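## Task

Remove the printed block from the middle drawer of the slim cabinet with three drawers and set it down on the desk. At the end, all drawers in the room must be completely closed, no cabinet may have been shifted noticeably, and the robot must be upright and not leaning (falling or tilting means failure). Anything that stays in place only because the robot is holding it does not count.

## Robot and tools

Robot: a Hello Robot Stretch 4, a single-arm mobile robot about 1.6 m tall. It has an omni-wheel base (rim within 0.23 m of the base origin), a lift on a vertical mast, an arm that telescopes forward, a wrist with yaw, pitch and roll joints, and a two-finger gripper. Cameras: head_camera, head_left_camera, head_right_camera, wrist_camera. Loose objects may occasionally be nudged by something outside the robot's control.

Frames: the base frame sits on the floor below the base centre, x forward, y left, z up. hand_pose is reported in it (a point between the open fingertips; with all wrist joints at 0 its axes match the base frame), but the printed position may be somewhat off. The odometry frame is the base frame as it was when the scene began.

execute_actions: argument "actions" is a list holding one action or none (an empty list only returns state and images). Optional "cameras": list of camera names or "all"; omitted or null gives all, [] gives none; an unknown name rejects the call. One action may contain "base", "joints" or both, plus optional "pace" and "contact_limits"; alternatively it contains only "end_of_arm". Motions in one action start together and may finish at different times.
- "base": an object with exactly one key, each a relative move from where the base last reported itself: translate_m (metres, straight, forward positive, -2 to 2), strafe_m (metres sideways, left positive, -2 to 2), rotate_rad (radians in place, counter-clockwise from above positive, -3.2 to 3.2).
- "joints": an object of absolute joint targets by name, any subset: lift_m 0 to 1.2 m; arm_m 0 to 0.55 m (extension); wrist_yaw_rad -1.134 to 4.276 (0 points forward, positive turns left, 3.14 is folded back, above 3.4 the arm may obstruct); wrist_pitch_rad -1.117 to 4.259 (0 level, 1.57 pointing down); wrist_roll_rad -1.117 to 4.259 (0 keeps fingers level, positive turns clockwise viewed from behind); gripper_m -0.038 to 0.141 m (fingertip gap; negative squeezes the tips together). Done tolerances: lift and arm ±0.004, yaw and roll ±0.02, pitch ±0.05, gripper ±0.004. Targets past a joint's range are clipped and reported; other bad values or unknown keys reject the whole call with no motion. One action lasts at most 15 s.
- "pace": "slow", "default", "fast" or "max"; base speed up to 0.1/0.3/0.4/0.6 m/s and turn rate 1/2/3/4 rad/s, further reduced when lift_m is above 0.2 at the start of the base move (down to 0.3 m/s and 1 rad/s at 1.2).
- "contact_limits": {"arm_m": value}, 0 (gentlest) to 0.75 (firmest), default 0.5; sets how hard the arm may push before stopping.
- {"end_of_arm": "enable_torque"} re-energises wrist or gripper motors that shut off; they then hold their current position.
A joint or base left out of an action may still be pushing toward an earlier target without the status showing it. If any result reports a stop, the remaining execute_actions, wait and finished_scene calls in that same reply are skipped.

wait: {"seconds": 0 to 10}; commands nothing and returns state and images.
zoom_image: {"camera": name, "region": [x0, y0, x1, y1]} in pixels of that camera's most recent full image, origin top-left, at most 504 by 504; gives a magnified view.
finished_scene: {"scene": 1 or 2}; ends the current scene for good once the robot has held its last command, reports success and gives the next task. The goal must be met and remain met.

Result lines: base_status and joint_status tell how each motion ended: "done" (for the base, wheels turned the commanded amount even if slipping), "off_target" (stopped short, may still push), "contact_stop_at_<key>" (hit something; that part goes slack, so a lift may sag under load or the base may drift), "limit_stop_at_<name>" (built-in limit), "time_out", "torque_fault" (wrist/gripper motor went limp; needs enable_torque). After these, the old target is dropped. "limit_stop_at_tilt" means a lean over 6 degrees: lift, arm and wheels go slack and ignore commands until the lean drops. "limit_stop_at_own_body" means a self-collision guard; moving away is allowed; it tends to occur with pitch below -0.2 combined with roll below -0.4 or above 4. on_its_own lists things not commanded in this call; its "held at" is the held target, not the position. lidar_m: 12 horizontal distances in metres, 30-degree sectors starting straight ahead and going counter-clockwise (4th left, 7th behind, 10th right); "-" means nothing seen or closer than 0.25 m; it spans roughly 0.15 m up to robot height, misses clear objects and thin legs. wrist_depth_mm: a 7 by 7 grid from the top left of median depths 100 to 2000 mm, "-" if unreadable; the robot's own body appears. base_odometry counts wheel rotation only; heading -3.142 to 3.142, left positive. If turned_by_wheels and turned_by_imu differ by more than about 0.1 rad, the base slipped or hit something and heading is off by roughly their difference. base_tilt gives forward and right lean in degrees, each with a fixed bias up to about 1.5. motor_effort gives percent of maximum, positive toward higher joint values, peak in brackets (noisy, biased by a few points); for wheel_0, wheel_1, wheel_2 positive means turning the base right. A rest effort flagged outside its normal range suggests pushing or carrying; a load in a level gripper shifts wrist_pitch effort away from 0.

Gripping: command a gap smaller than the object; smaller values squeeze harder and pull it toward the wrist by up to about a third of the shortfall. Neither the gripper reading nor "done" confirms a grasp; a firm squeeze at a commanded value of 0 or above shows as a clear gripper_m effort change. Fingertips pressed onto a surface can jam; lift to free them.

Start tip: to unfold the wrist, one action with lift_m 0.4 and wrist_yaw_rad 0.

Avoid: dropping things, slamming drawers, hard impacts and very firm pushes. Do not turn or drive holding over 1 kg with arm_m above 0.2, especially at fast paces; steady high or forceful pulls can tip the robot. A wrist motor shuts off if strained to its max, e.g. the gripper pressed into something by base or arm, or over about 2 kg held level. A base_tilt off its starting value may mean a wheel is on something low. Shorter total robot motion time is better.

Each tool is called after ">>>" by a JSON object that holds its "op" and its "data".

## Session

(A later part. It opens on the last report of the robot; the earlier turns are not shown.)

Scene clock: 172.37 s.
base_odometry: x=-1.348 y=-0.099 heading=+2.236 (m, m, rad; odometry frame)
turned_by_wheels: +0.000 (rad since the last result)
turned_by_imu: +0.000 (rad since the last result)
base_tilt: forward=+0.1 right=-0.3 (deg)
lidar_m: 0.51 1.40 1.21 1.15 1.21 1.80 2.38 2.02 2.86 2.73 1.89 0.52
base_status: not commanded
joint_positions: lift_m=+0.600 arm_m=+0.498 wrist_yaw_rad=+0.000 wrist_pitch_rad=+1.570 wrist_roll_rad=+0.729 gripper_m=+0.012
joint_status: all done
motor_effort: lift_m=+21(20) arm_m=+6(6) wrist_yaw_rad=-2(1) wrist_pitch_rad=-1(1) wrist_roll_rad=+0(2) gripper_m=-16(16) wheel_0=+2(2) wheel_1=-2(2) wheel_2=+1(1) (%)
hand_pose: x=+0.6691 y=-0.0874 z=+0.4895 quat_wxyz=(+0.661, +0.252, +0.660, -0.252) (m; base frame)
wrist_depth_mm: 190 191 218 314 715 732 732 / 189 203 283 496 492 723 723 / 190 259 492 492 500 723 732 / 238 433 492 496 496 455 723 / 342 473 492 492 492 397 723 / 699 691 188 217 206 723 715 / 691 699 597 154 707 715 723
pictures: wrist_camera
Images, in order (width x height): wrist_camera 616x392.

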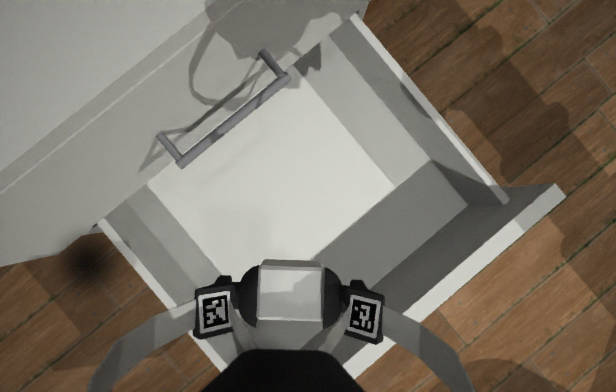

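>>> {"op": "execute_actions", "data": {"actions": [{"base": {"rotate_rad": 1.6}, "joints": {"arm_m": 0.15, "lift_m": 1.18}}], "cameras": ["head_camera", "wrist_camera", "head_right_camera"]}}

Scene clock: 195.00 s.
base_odometry: x=-1.348 y=-0.099 heading=-2.447 (m, m, rad; odometry frame)
turned_by_wheels: +1.600 (rad since the last result)
turned_by_imu: +1.568 (rad since the last result)
base_tilt: forward=+0.2 right=-0.3 (deg)
lidar_m: 1.16 1.76 1.85 2.39 2.02 2.86 2.79 1.86 0.52 0.50 1.41 1.20
base_status: done
joint_positions: lift_m=+1.180 arm_m=+0.151 wrist_yaw_rad=+0.000 wrist_pitch_rad=+1.570 wrist_roll_rad=+0.730 gripper_m=+0.012
joint_status: all done
motor_effort: lift_m=+21(23) arm_m=-5(6) wrist_yaw_rad=-1(1) wrist_pitch_rad=-1(1) wrist_roll_rad=-1(1) gripper_m=-15(14) wheel_0=-1(7) wheel_1=+1(5) wheel_2=+1(7) (%)
hand_pose: x=+0.3221 y=-0.0874 z=+1.0695 quat_wxyz=(+0.661, +0.252, +0.660, -0.252) (m; base frame)
wrist_depth_mm: 1281 1308 1281 1308 1308 1336 1308 / 1255 1255 1308 1308 1281 1336 1336 / 1255 1281 1255 1281 1308 1308 1060 / 1255 1255 1281 1281 1281 1118 1118 / 1281 1281 1255 1281 1308 1281 1078 / 1255 1255 189 218 206 1308 1336 / 1229 1255 1255 154 1078 1308 1308
pictures: head_camera, head_right_camera, wrist_camera
Images, in order (width x height): head_camera 420x560, head_right_camera 420x672, wrist_camera 616x392.

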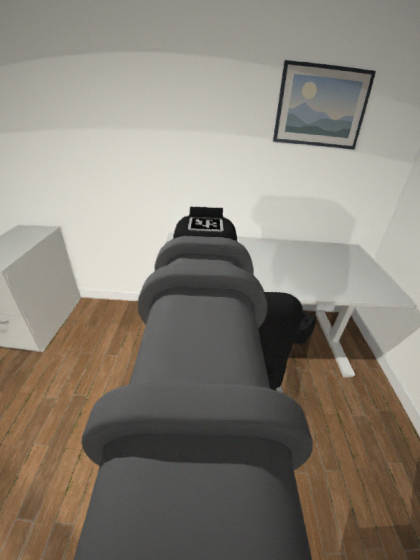

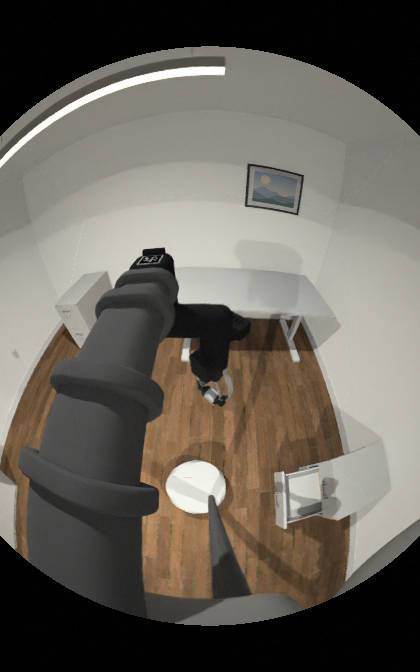

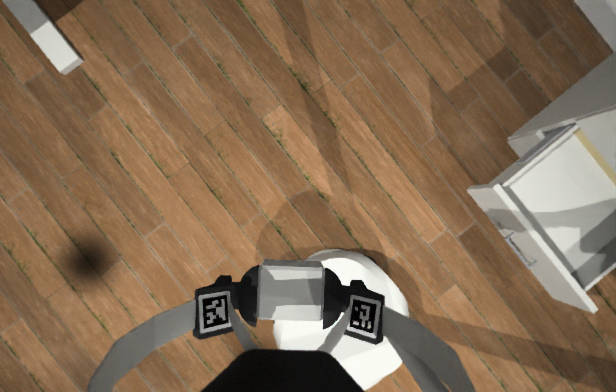

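>>> {"op": "execute_actions", "data": {"actions": [{"base": {"translate_m": 0.68}, "joints": {"arm_m": 0.52, "lift_m": 1.05}}], "cameras": ["head_camera", "wrist_camera", "head_right_camera"]}}

Scene clock: 209.60 s.
base_odometry: x=-1.870 y=-0.535 heading=-2.447 (m, m, rad; odometry frame)
turned_by_wheels: +0.000 (rad since the last result)
turned_by_imu: -0.001 (rad since the last result)
base_tilt: forward=+0.1 right=-0.3 (deg)
lidar_m: 0.47 0.51 1.34 2.35 2.32 2.73 3.50 0.81 0.92 1.36 0.68 0.50
base_status: done
joint_positions: lift_m=+1.050 arm_m=+0.519 wrist_yaw_rad=+0.000 wrist_pitch_rad=+1.570 wrist_roll_rad=+0.730 gripper_m=+0.012
joint_status: all done
motor_effort: lift_m=+16(21) arm_m=+6(6) wrist_yaw_rad=-1(0) wrist_pitch_rad=+1(1) wrist_roll_rad=+1(1) gripper_m=-16(15) wheel_0=-1(4) wheel_1=+0(4) wheel_2=-1(7) (%)
hand_pose: x=+0.6902 y=-0.0874 z=+0.9399 quat_wxyz=(+0.661, +0.252, +0.660, -0.252) (m; base frame)
wrist_depth_mm: 436 442 439 445 449 455 455 / 436 439 442 445 449 445 455 / 433 439 439 445 445 449 452 / 433 436 442 442 442 449 452 / 433 436 439 442 445 449 1182 / 427 433 189 217 205 1160 1160 / 427 430 436 154 439 1138 1160
pictures: head_camera, head_right_camera, wrist_camera
Images, in order (width x height): head_camera 420x560, head_right_camera 420x672, wrist_camera 616x392.

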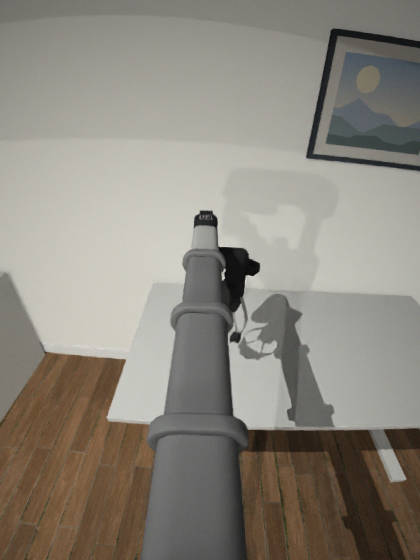

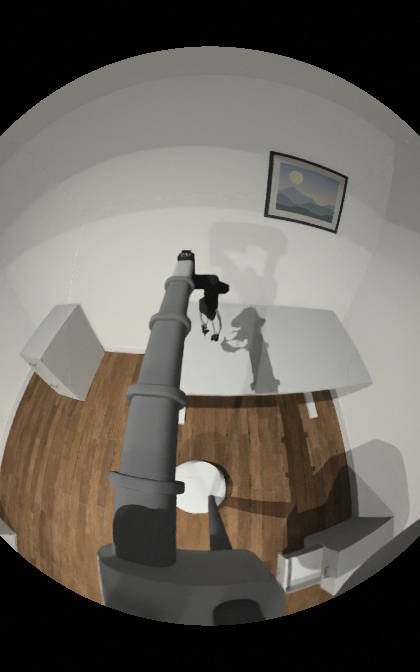

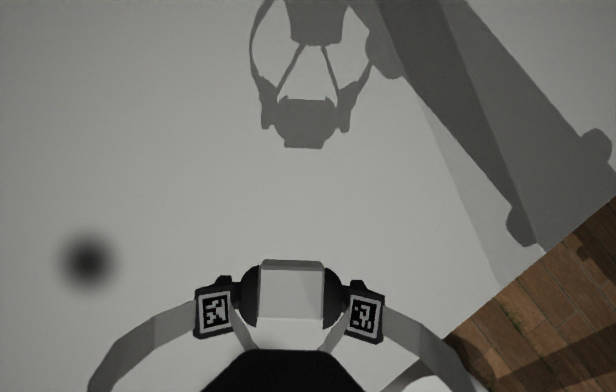

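>>> {"op": "execute_actions", "data": {"actions": [{"joints": {"lift_m": 0.885}}], "cameras": []}}

Scene clock: 214.53 s.
base_odometry: x=-1.870 y=-0.535 heading=-2.447 (m, m, rad; odometry frame)
turned_by_wheels: +0.000 (rad since the last result)
turned_by_imu: -0.001 (rad since the last result)
base_tilt: forward=+0.1 right=-0.3 (deg)
lidar_m: 0.48 0.51 1.34 2.36 2.31 2.72 3.51 0.81 0.90 1.36 0.69 0.51
base_status: not commanded
joint_positions: lift_m=+0.885 arm_m=+0.519 wrist_yaw_rad=+0.000 wrist_pitch_rad=+1.570 wrist_roll_rad=+0.730 gripper_m=+0.012
joint_status: all done
motor_effort: lift_m=+16(16) arm_m=+5(6) wrist_yaw_rad=-1(1) wrist_pitch_rad=+0(0) wrist_roll_rad=+0(1) gripper_m=-15(16) wheel_0=-1(1) wheel_1=+0(0) wheel_2=+0(1) (%)
hand_pose: x=+0.6902 y=-0.0874 z=+0.7750 quat_wxyz=(+0.661, +0.252, +0.660, -0.252) (m; base frame)
wrist_depth_mm: 274 274 277 281 281 283 286 / 273 276 277 279 281 283 286 / 272 273 277 279 281 281 285 / 271 273 276 277 281 282 283 / 271 272 273 277 279 281 285 / 270 272 189 217 205 281 282 / 268 270 272 154 276 278 281
pictures: none
No camera images: the call's "cameras" was empty. Leave "cameras" out to get every camera's image.

>>> {"op": "execute_actions", "data": {"actions": [{"joints": {"lift_m": 0.863}, "pace": "slow"}], "cameras": []}}

>>> {"op": "execute_actions", "data": {"actions": [{"joints": {"gripper_m": 0.09}}], "cameras": ["wrist_camera"]}}

>>> {"op": "execute_actions", "data": {"actions": [{"joints": {"lift_m": 0.94}}], "cameras": ["wrist_camera"]}}

Scene clock: 224.10 s.
base_odometry: x=-1.870 y=-0.535 heading=-2.447 (m, m, rad; odometry frame)
turned_by_wheels: +0.000 (rad since the last result)
turned_by_imu: -0.001 (rad since the last result)
base_tilt: forward=+0.1 right=-0.3 (deg)
lidar_m: 0.48 0.51 1.35 2.35 2.32 2.73 3.50 0.82 0.90 1.37 0.69 0.51
base_status: not commanded
joint_positions: lift_m=+0.863 arm_m=+0.519 wrist_yaw_rad=+0.000 wrist_pitch_rad=+1.570 wrist_roll_rad=+0.730 gripper_m=+0.012
joint_status: all done
motor_effort: lift_m=+15(16) arm_m=+6(6) wrist_yaw_rad=+0(0) wrist_pitch_rad=+0(1) wrist_roll_rad=+1(0) gripper_m=-16(15) wheel_0=-1(1) wheel_1=+0(0) wheel_2=-1(0) (%)
hand_pose: x=+0.6902 y=-0.0874 z=+0.7530 quat_wxyz=(+0.661, +0.252, +0.660, -0.252) (m; base frame)
wrist_depth_mm: 251 253 257 258 260 263 264 / 252 254 255 257 259 260 263 / 251 253 255 256 258 259 262 / 249 251 253 256 258 259 262 / 249 251 254 255 256 257 260 / 248 250 188 218 205 257 259 / 248 249 251 154 255 256 259
pictures: none
No camera images: the call's "cameras" was empty. Leave "cameras" out to get every camera's image.

Scene clock: 225.67 s.
base_odometry: x=-1.870 y=-0.535 heading=-2.447 (m, m, rad; odometry frame)
turned_by_wheels: +0.000 (rad since the last result)
turned_by_imu: +0.000 (rad since the last result)
base_tilt: forward=+0.2 right=-0.3 (deg)
lidar_m: 0.49 0.51 1.34 2.34 2.31 2.72 3.50 0.81 0.90 1.36 0.66 0.50
base_status: not commanded
joint_positions: lift_m=+0.863 arm_m=+0.519 wrist_yaw_rad=+0.000 wrist_pitch_rad=+1.570 wrist_roll_rad=+0.730 gripper_m=+0.090
joint_status: all done
motor_effort: lift_m=+16(16) arm_m=+5(6) wrist_yaw_rad=-1(0) wrist_pitch_rad=+0(1) wrist_roll_rad=+0(1) gripper_m=-2(13) wheel_0=-1(1) wheel_1=+0(1) wheel_2=+0(1) (%)
hand_pose: x=+0.6902 y=-0.0874 z=+0.7530 quat_wxyz=(+0.661, +0.252, +0.660, -0.252) (m; base frame)
wrist_depth_mm: 252 255 256 259 260 260 263 / 252 254 255 256 259 260 263 / 251 252 254 256 259 260 262 / 250 253 254 254 258 258 262 / 249 252 253 255 256 259 262 / 248 251 214 226 202 258 260 / 247 249 251 136 255 257 259
pictures: wrist_camera
Images, in order (width x height): wrist_camera 616x392.

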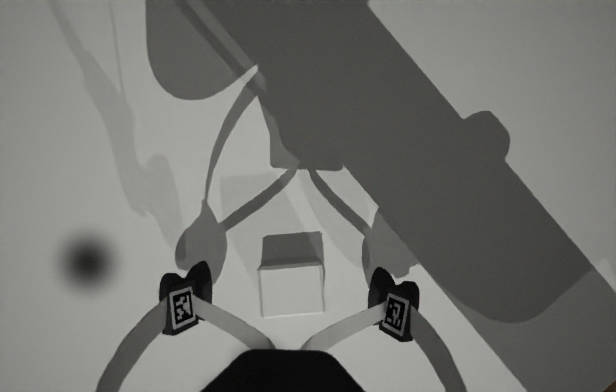

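Scene clock: 226.97 s.
base_odometry: x=-1.870 y=-0.535 heading=-2.447 (m, m, rad; odometry frame)
turned_by_wheels: +0.000 (rad since the last result)
turned_by_imu: +0.000 (rad since the last result)
base_tilt: forward=+0.1 right=-0.3 (deg)
lidar_m: 0.47 0.51 1.33 2.36 2.31 2.72 3.50 0.80 0.90 1.37 0.69 0.49
base_status: not commanded
joint_positions: lift_m=+0.940 arm_m=+0.519 wrist_yaw_rad=+0.000 wrist_pitch_rad=+1.570 wrist_roll_rad=+0.730 gripper_m=+0.090
joint_status: all done
motor_effort: lift_m=+21(23) arm_m=+5(6) wrist_yaw_rad=+0(1) wrist_pitch_rad=-1(2) wrist_roll_rad=+1(0) gripper_m=-3(2) wheel_0=-1(1) wheel_1=+0(0) wheel_2=+0(0) (%)
hand_pose: x=+0.6902 y=-0.0874 z=+0.8295 quat_wxyz=(+0.661, +0.252, +0.660, -0.252) (m; base frame)
wrist_depth_mm: 327 329 332 336 338 342 340 / 327 329 330 334 334 338 343 / 325 329 329 334 334 340 342 / 325 327 329 330 332 338 340 / 324 327 327 330 334 334 338 / 324 325 213 327 202 334 340 / 322 324 325 136 332 334 1060
pictures: wrist_camera
Images, in order (width x height): wrist_camera 616x392.

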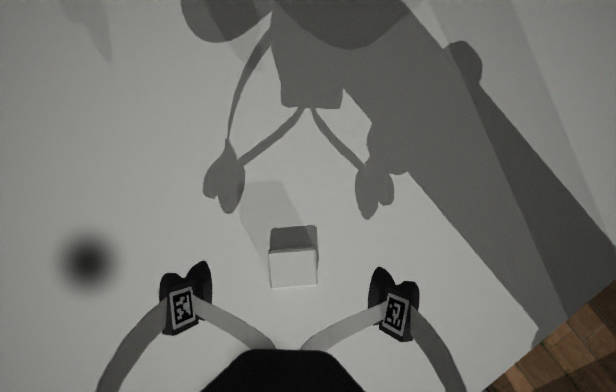

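>>> {"op": "execute_actions", "data": {"actions": [{"base": {"translate_m": -0.72}, "joints": {"arm_m": 0.0, "wrist_pitch_rad": 0.0, "wrist_roll_rad": 1.57, "gripper_m": 0.08}}], "cameras": []}}

>>> {"op": "execute_actions", "data": {"actions": [{"base": {"rotate_rad": -1.6}, "joints": {"lift_m": 0.3}}], "cameras": ["head_camera", "wrist_camera"]}}

Scene clock: 239.13 s.
base_odometry: x=-1.317 y=-0.074 heading=-2.447 (m, m, rad; odometry frame)
turned_by_wheels: +0.000 (rad since the last result)
turned_by_imu: -0.001 (rad since the last result)
base_tilt: forward=+0.1 right=-0.3 (deg)
lidar_m: 1.19 1.79 1.88 2.24 2.01 2.82 2.75 1.87 0.55 0.49 1.40 1.24
base_status: done
joint_positions: lift_m=+0.940 arm_m=+0.001 wrist_yaw_rad=+0.000 wrist_pitch_rad=+0.002 wrist_roll_rad=+1.569 gripper_m=+0.080
joint_status: all done
motor_effort: lift_m=+21(21) arm_m=-5(6) wrist_yaw_rad=-1(1) wrist_pitch_rad=-8(13) wrist_roll_rad=+1(11) gripper_m=-1(0) wheel_0=+1(5) wheel_1=+0(4) wheel_2=-1(6) (%)
hand_pose: x=+0.4608 y=-0.0875 z=+1.1174 quat_wxyz=(+0.708, +0.707, +0.001, -0.001) (m; base frame)
wrist_depth_mm: 1708 1708 1708 1756 1537 1756 1464 / 1708 1708 1708 1708 1499 1756 1464 / 1708 1661 1756 1756 1499 1756 1464 / 1756 1756 1708 1756 1499 1756 1499 / 1708 1708 1756 1756 1430 1756 1464 / 1756 1756 213 1708 211 1708 1397 / 1756 1756 1808 137 1756 1756 1464
pictures: none
No camera images: the call's "cameras" was empty. Leave "cameras" out to get every camera's image.

Scene clock: 242.53 s.
base_odometry: x=-1.317 y=-0.074 heading=+2.236 (m, m, rad; odometry frame)
turned_by_wheels: -1.600 (rad since the last result)
turned_by_imu: -1.569 (rad since the last result)
base_tilt: forward=+0.1 right=-0.3 (deg)
lidar_m: 0.49 1.39 1.25 1.19 1.79 1.85 2.39 2.01 2.82 2.72 1.88 0.53
base_status: done
joint_positions: lift_m=+0.300 arm_m=+0.001 wrist_yaw_rad=+0.000 wrist_pitch_rad=+0.002 wrist_roll_rad=+1.569 gripper_m=+0.080
joint_status: all done
motor_effort: lift_m=+16(21) arm_m=-6(5) wrist_yaw_rad=-1(1) wrist_pitch_rad=-5(7) wrist_roll_rad=+2(0) gripper_m=-3(4) wheel_0=+0(2) wheel_1=+1(7) wheel_2=+0(6) (%)
hand_pose: x=+0.4609 y=-0.0874 z=+0.4778 quat_wxyz=(+0.708, +0.707, +0.001, -0.001) (m; base frame)
wrist_depth_mm: 1098 1098 1098 1138 1118 315 317 / 1078 1118 1098 1118 1118 312 314 / 1098 1098 1118 591 634 314 314 / 1098 1118 1118 585 661 312 314 / 1078 1118 1118 585 661 312 314 / 1098 1118 213 574 209 312 315 / 1098 1098 1138 137 603 310 314
pictures: head_camera, wrist_camera
Images, in order (width x height): head_camera 420x560, wrist_camera 616x392.

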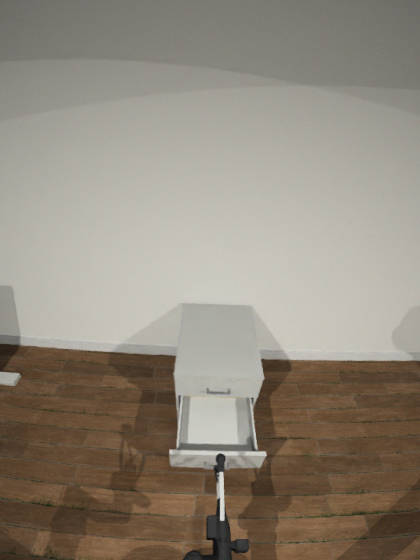

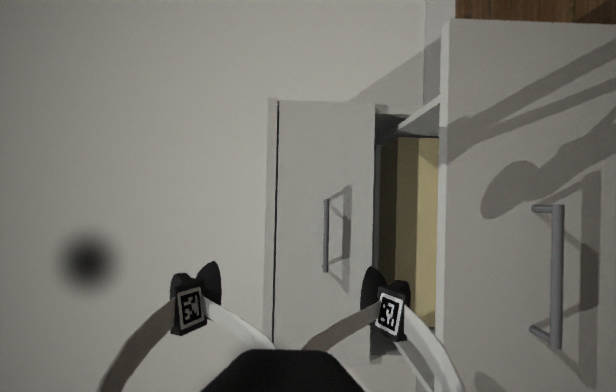

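>>> {"op": "execute_actions", "data": {"actions": [{"joints": {"lift_m": 0.099}}], "cameras": ["wrist_camera"]}}

>>> {"op": "execute_actions", "data": {"actions": [{"joints": {"arm_m": 0.33}, "contact_limits": {"arm_m": 0.25}, "pace": "slow"}], "cameras": ["wrist_camera"]}}

>>> {"op": "execute_actions", "data": {"actions": [{"joints": {"arm_m": 0.355}, "contact_limits": {"arm_m": 0.12}, "pace": "slow"}], "cameras": ["wrist_camera"]}}

Scene clock: 252.13 s.
base_odometry: x=-1.317 y=-0.074 heading=+2.236 (m, m, rad; odometry frame)
turned_by_wheels: +0.000 (rad since the last result)
turned_by_imu: -0.001 (rad since the last result)
base_tilt: forward=+0.2 right=-0.3 (deg)
lidar_m: 0.52 1.40 1.26 1.19 1.78 1.88 2.38 2.02 2.81 2.72 1.88 0.55
base_status: not commanded
joint_positions: lift_m=+0.099 arm_m=+0.001 wrist_yaw_rad=+0.000 wrist_pitch_rad=+0.002 wrist_roll_rad=+1.569 gripper_m=+0.080
joint_status: all done
motor_effort: lift_m=+16(16) arm_m=-6(5) wrist_yaw_rad=-1(0) wrist_pitch_rad=-7(7) wrist_roll_rad=+1(2) gripper_m=-3(2) wheel_0=+0(0) wheel_1=+1(1) wheel_2=+0(0) (%)
hand_pose: x=+0.4609 y=-0.0874 z=+0.2768 quat_wxyz=(+0.708, +0.707, +0.001, -0.001) (m; base frame)
wrist_depth_mm: 1098 1098 1118 307 831 549 387 / 1118 1078 306 307 585 539 384 / 1098 1118 304 309 585 535 384 / 1078 1098 306 307 585 539 384 / 1118 1098 306 307 554 530 379 / 1078 1098 213 306 209 530 379 / 1098 569 303 137 307 488 379
pictures: wrist_camera
Images, in order (width x height): wrist_camera 616x392.

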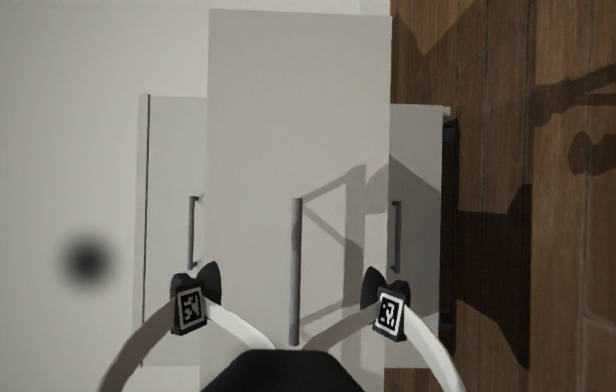

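Scene clock: 256.70 s.
base_odometry: x=-1.317 y=-0.074 heading=+2.237 (m, m, rad; odometry frame)
turned_by_wheels: +0.000 (rad since the last result)
turned_by_imu: -0.001 (rad since the last result)
base_tilt: forward=+0.1 right=-0.3 (deg)
lidar_m: 0.77 1.41 1.26 1.20 1.77 1.86 2.38 2.00 2.83 2.71 1.88 0.84
base_status: not commanded
joint_positions: lift_m=+0.099 arm_m=+0.329 wrist_yaw_rad=+0.000 wrist_pitch_rad=+0.002 wrist_roll_rad=+1.570 gripper_m=+0.080
joint_status: all done
motor_effort: lift_m=+16(16) arm_m=+6(8) wrist_yaw_rad=-1(6) wrist_pitch_rad=-6(6) wrist_roll_rad=+2(1) gripper_m=-2(3) wheel_0=+0(1) wheel_1=+1(2) wheel_2=+1(1) (%)
contact_limits: arm_m 0.25
hand_pose: x=+0.7884 y=-0.0874 z=+0.2770 quat_wxyz=(+0.708, +0.707, +0.001, -0.001) (m; base frame)
wrist_depth_mm: 251 253 255 257 259 262 264 / 251 252 255 257 258 260 263 / 250 252 255 257 259 262 264 / 249 252 255 256 258 260 263 / 250 252 254 256 259 260 263 / 250 252 213 256 209 260 263 / 250 252 254 137 257 260 262
pictures: wrist_camera
Images, in order (width x height): wrist_camera 616x392.

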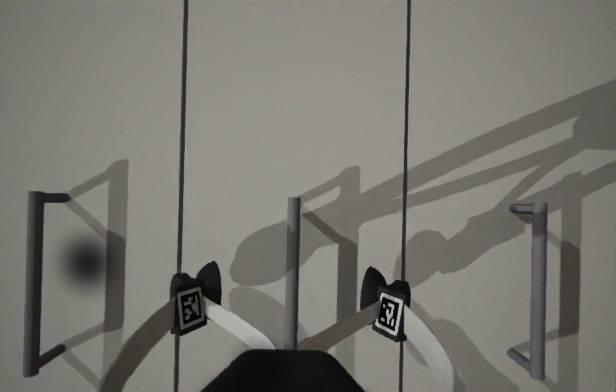

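Scene clock: 257.63 s.
base_odometry: x=-1.317 y=-0.074 heading=+2.237 (m, m, rad; odometry frame)
turned_by_wheels: +0.000 (rad since the last result)
turned_by_imu: +0.000 (rad since the last result)
base_tilt: forward=+0.1 right=-0.3 (deg)
lidar_m: 0.77 1.41 1.25 1.20 1.79 1.84 2.38 1.99 2.82 2.72 1.89 0.82
base_status: not commanded
joint_positions: lift_m=+0.099 arm_m=+0.342 wrist_yaw_rad=-0.004 wrist_pitch_rad=+0.001 wrist_roll_rad=+1.570 gripper_m=+0.080
joint_status: arm_m contact_stop (moved +0.013 of +0.026)
on_its_own: arm_m is slack since a contact_stop (your +0.355 is given up)
motor_effort: lift_m=+16(16) arm_m=+0(14) wrist_yaw_rad=+9(16) wrist_pitch_rad=-5(5) wrist_roll_rad=+0(1) gripper_m=-3(3) wheel_0=+5(5) wheel_1=+5(5) wheel_2=-6(5) (%)
contact_limits: arm_m 0.12
hand_pose: x=+0.8007 y=-0.0885 z=+0.2771 quat_wxyz=(+0.708, +0.707, -0.001, -0.002) (m; base frame)
wrist_depth_mm: 239 242 244 246 249 250 252 / 239 241 244 246 247 251 251 / 239 240 244 246 247 248 251 / 238 242 242 245 248 248 251 / 239 240 242 246 248 249 251 / 238 239 211 244 200 249 249 / 237 239 242 145 245 249 250
pictures: wrist_camera
Images, in order (width x height): wrist_camera 616x392.

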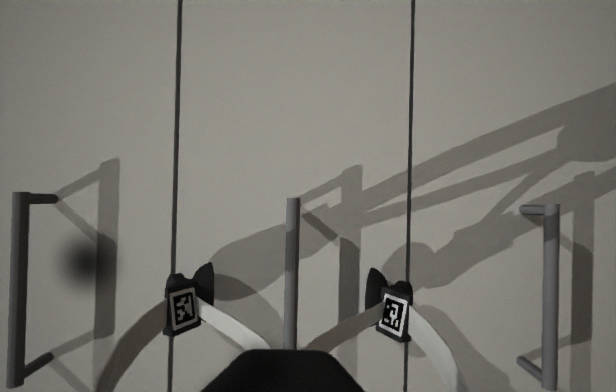

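>>> {"op": "execute_actions", "data": {"actions": [{"joints": {"arm_m": 0.2}}], "cameras": []}}

>>> {"op": "execute_actions", "data": {"actions": [{"base": {"rotate_rad": 2.7}, "joints": {"arm_m": 0.0, "wrist_roll_rad": 0}, "pace": "fast"}]}}

Scene clock: 264.97 s.
base_odometry: x=-1.317 y=-0.074 heading=+2.237 (m, m, rad; odometry frame)
turned_by_wheels: +0.000 (rad since the last result)
turned_by_imu: -0.001 (rad since the last result)
base_tilt: forward=+0.1 right=-0.3 (deg)
lidar_m: 0.77 1.40 1.24 1.19 1.79 1.87 2.38 2.01 2.84 2.71 1.91 0.83
base_status: not commanded
joint_positions: lift_m=+0.099 arm_m=+0.201 wrist_yaw_rad=+0.000 wrist_pitch_rad=+0.002 wrist_roll_rad=+1.570 gripper_m=+0.080
joint_status: all done
motor_effort: lift_m=+16(16) arm_m=-6(6) wrist_yaw_rad=+0(8) wrist_pitch_rad=-7(7) wrist_roll_rad=+1(0) gripper_m=-2(3) wheel_0=+1(4) wheel_1=+1(5) wheel_2=+1(6) (%)
hand_pose: x=+0.6604 y=-0.0874 z=+0.2769 quat_wxyz=(+0.708, +0.707, +0.001, -0.001) (m; base frame)
wrist_depth_mm: 917 917 917 931 931 539 387 / 891 379 379 387 389 392 384 / 904 377 382 384 387 392 382 / 891 375 382 384 387 389 379 / 904 375 382 384 387 392 377 / 904 377 213 382 209 387 375 / 375 375 379 137 387 389 375
pictures: none
No camera images: the call's "cameras" was empty. Leave "cameras" out to get every camera's image.

Scene clock: 267.17 s.
base_odometry: x=-1.317 y=-0.074 heading=-1.347 (m, m, rad; odometry frame)
turned_by_wheels: +2.700 (rad since the last result)
turned_by_imu: +2.647 (rad since the last result)
base_tilt: forward=+0.2 right=-0.3 (deg)
lidar_m: 2.03 2.00 2.02 2.79 2.71 1.78 0.82 0.78 1.42 1.23 1.19 1.79
base_status: done
joint_positions: lift_m=+0.099 arm_m=+0.002 wrist_yaw_rad=+0.000 wrist_pitch_rad=+0.002 wrist_roll_rad=+0.001 gripper_m=+0.080
joint_status: all done
motor_effort: lift_m=+19(19) arm_m=-6(5) wrist_yaw_rad=-1(2) wrist_pitch_rad=-6(8) wrist_roll_rad=-3(5) gripper_m=-2(2) wheel_0=-1(4) wheel_1=+1(5) wheel_2=+1(10) (%)
hand_pose: x=+0.4609 y=-0.0874 z=+0.2766 quat_wxyz=(+1.000, +0.000, +0.001, +0.000) (m; base frame)
wrist_depth_mm: 1863 - - - - - 1708 / 1808 - - - - - 1708 / 1863 - - - 1661 1537 1756 / 1863 - - - 1708 1576 1661 / 1808 1921 - - 1618 1576 1618 / 1098 1118 213 1160 216 1205 1229 / 741 691 741 136 715 778 778
pictures: head_camera, head_left_camera, head_right_camera, wrist_camera
Images, in order (width x height): head_camera 420x560, head_left_camera 420x672, head_right_camera 420x672, wrist_camera 616x392.

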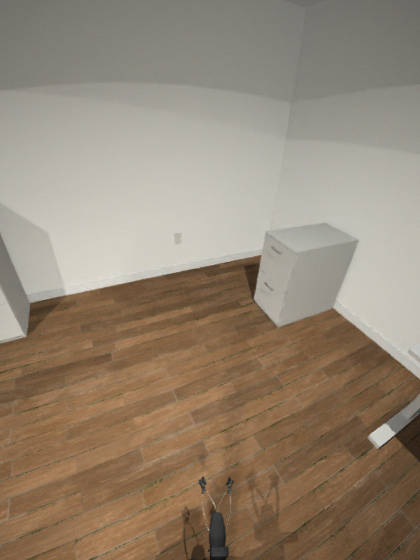

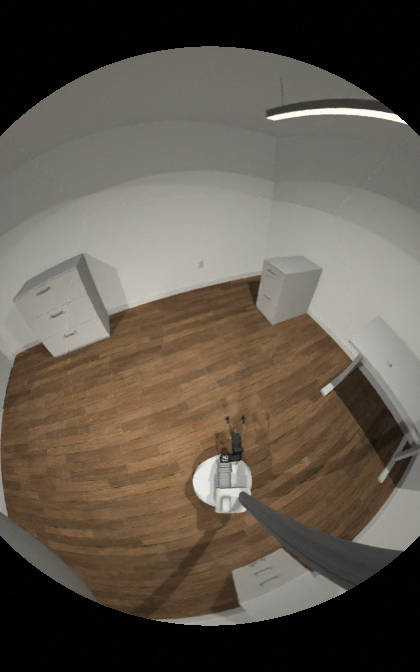

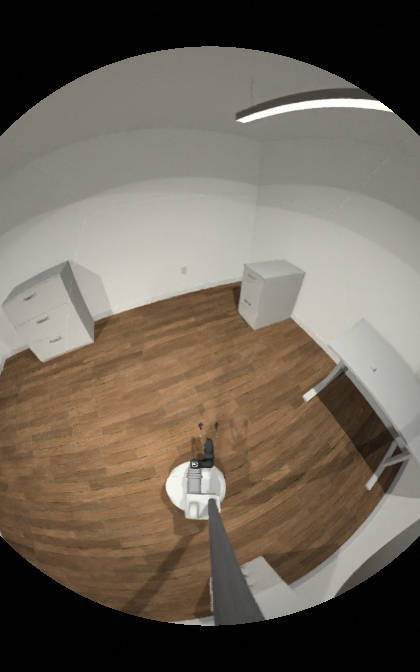

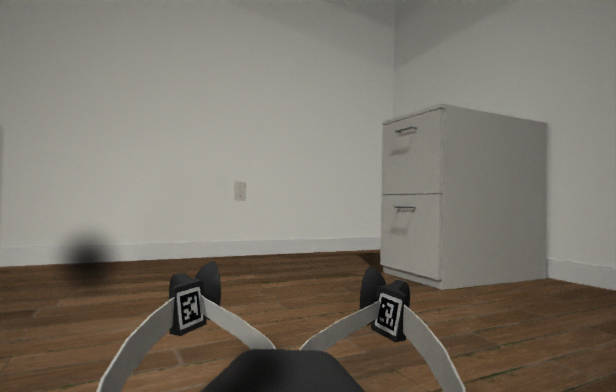

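>>> {"op": "finished_scene", "data": {"scene": 2}}

The scene is finished: the task was done.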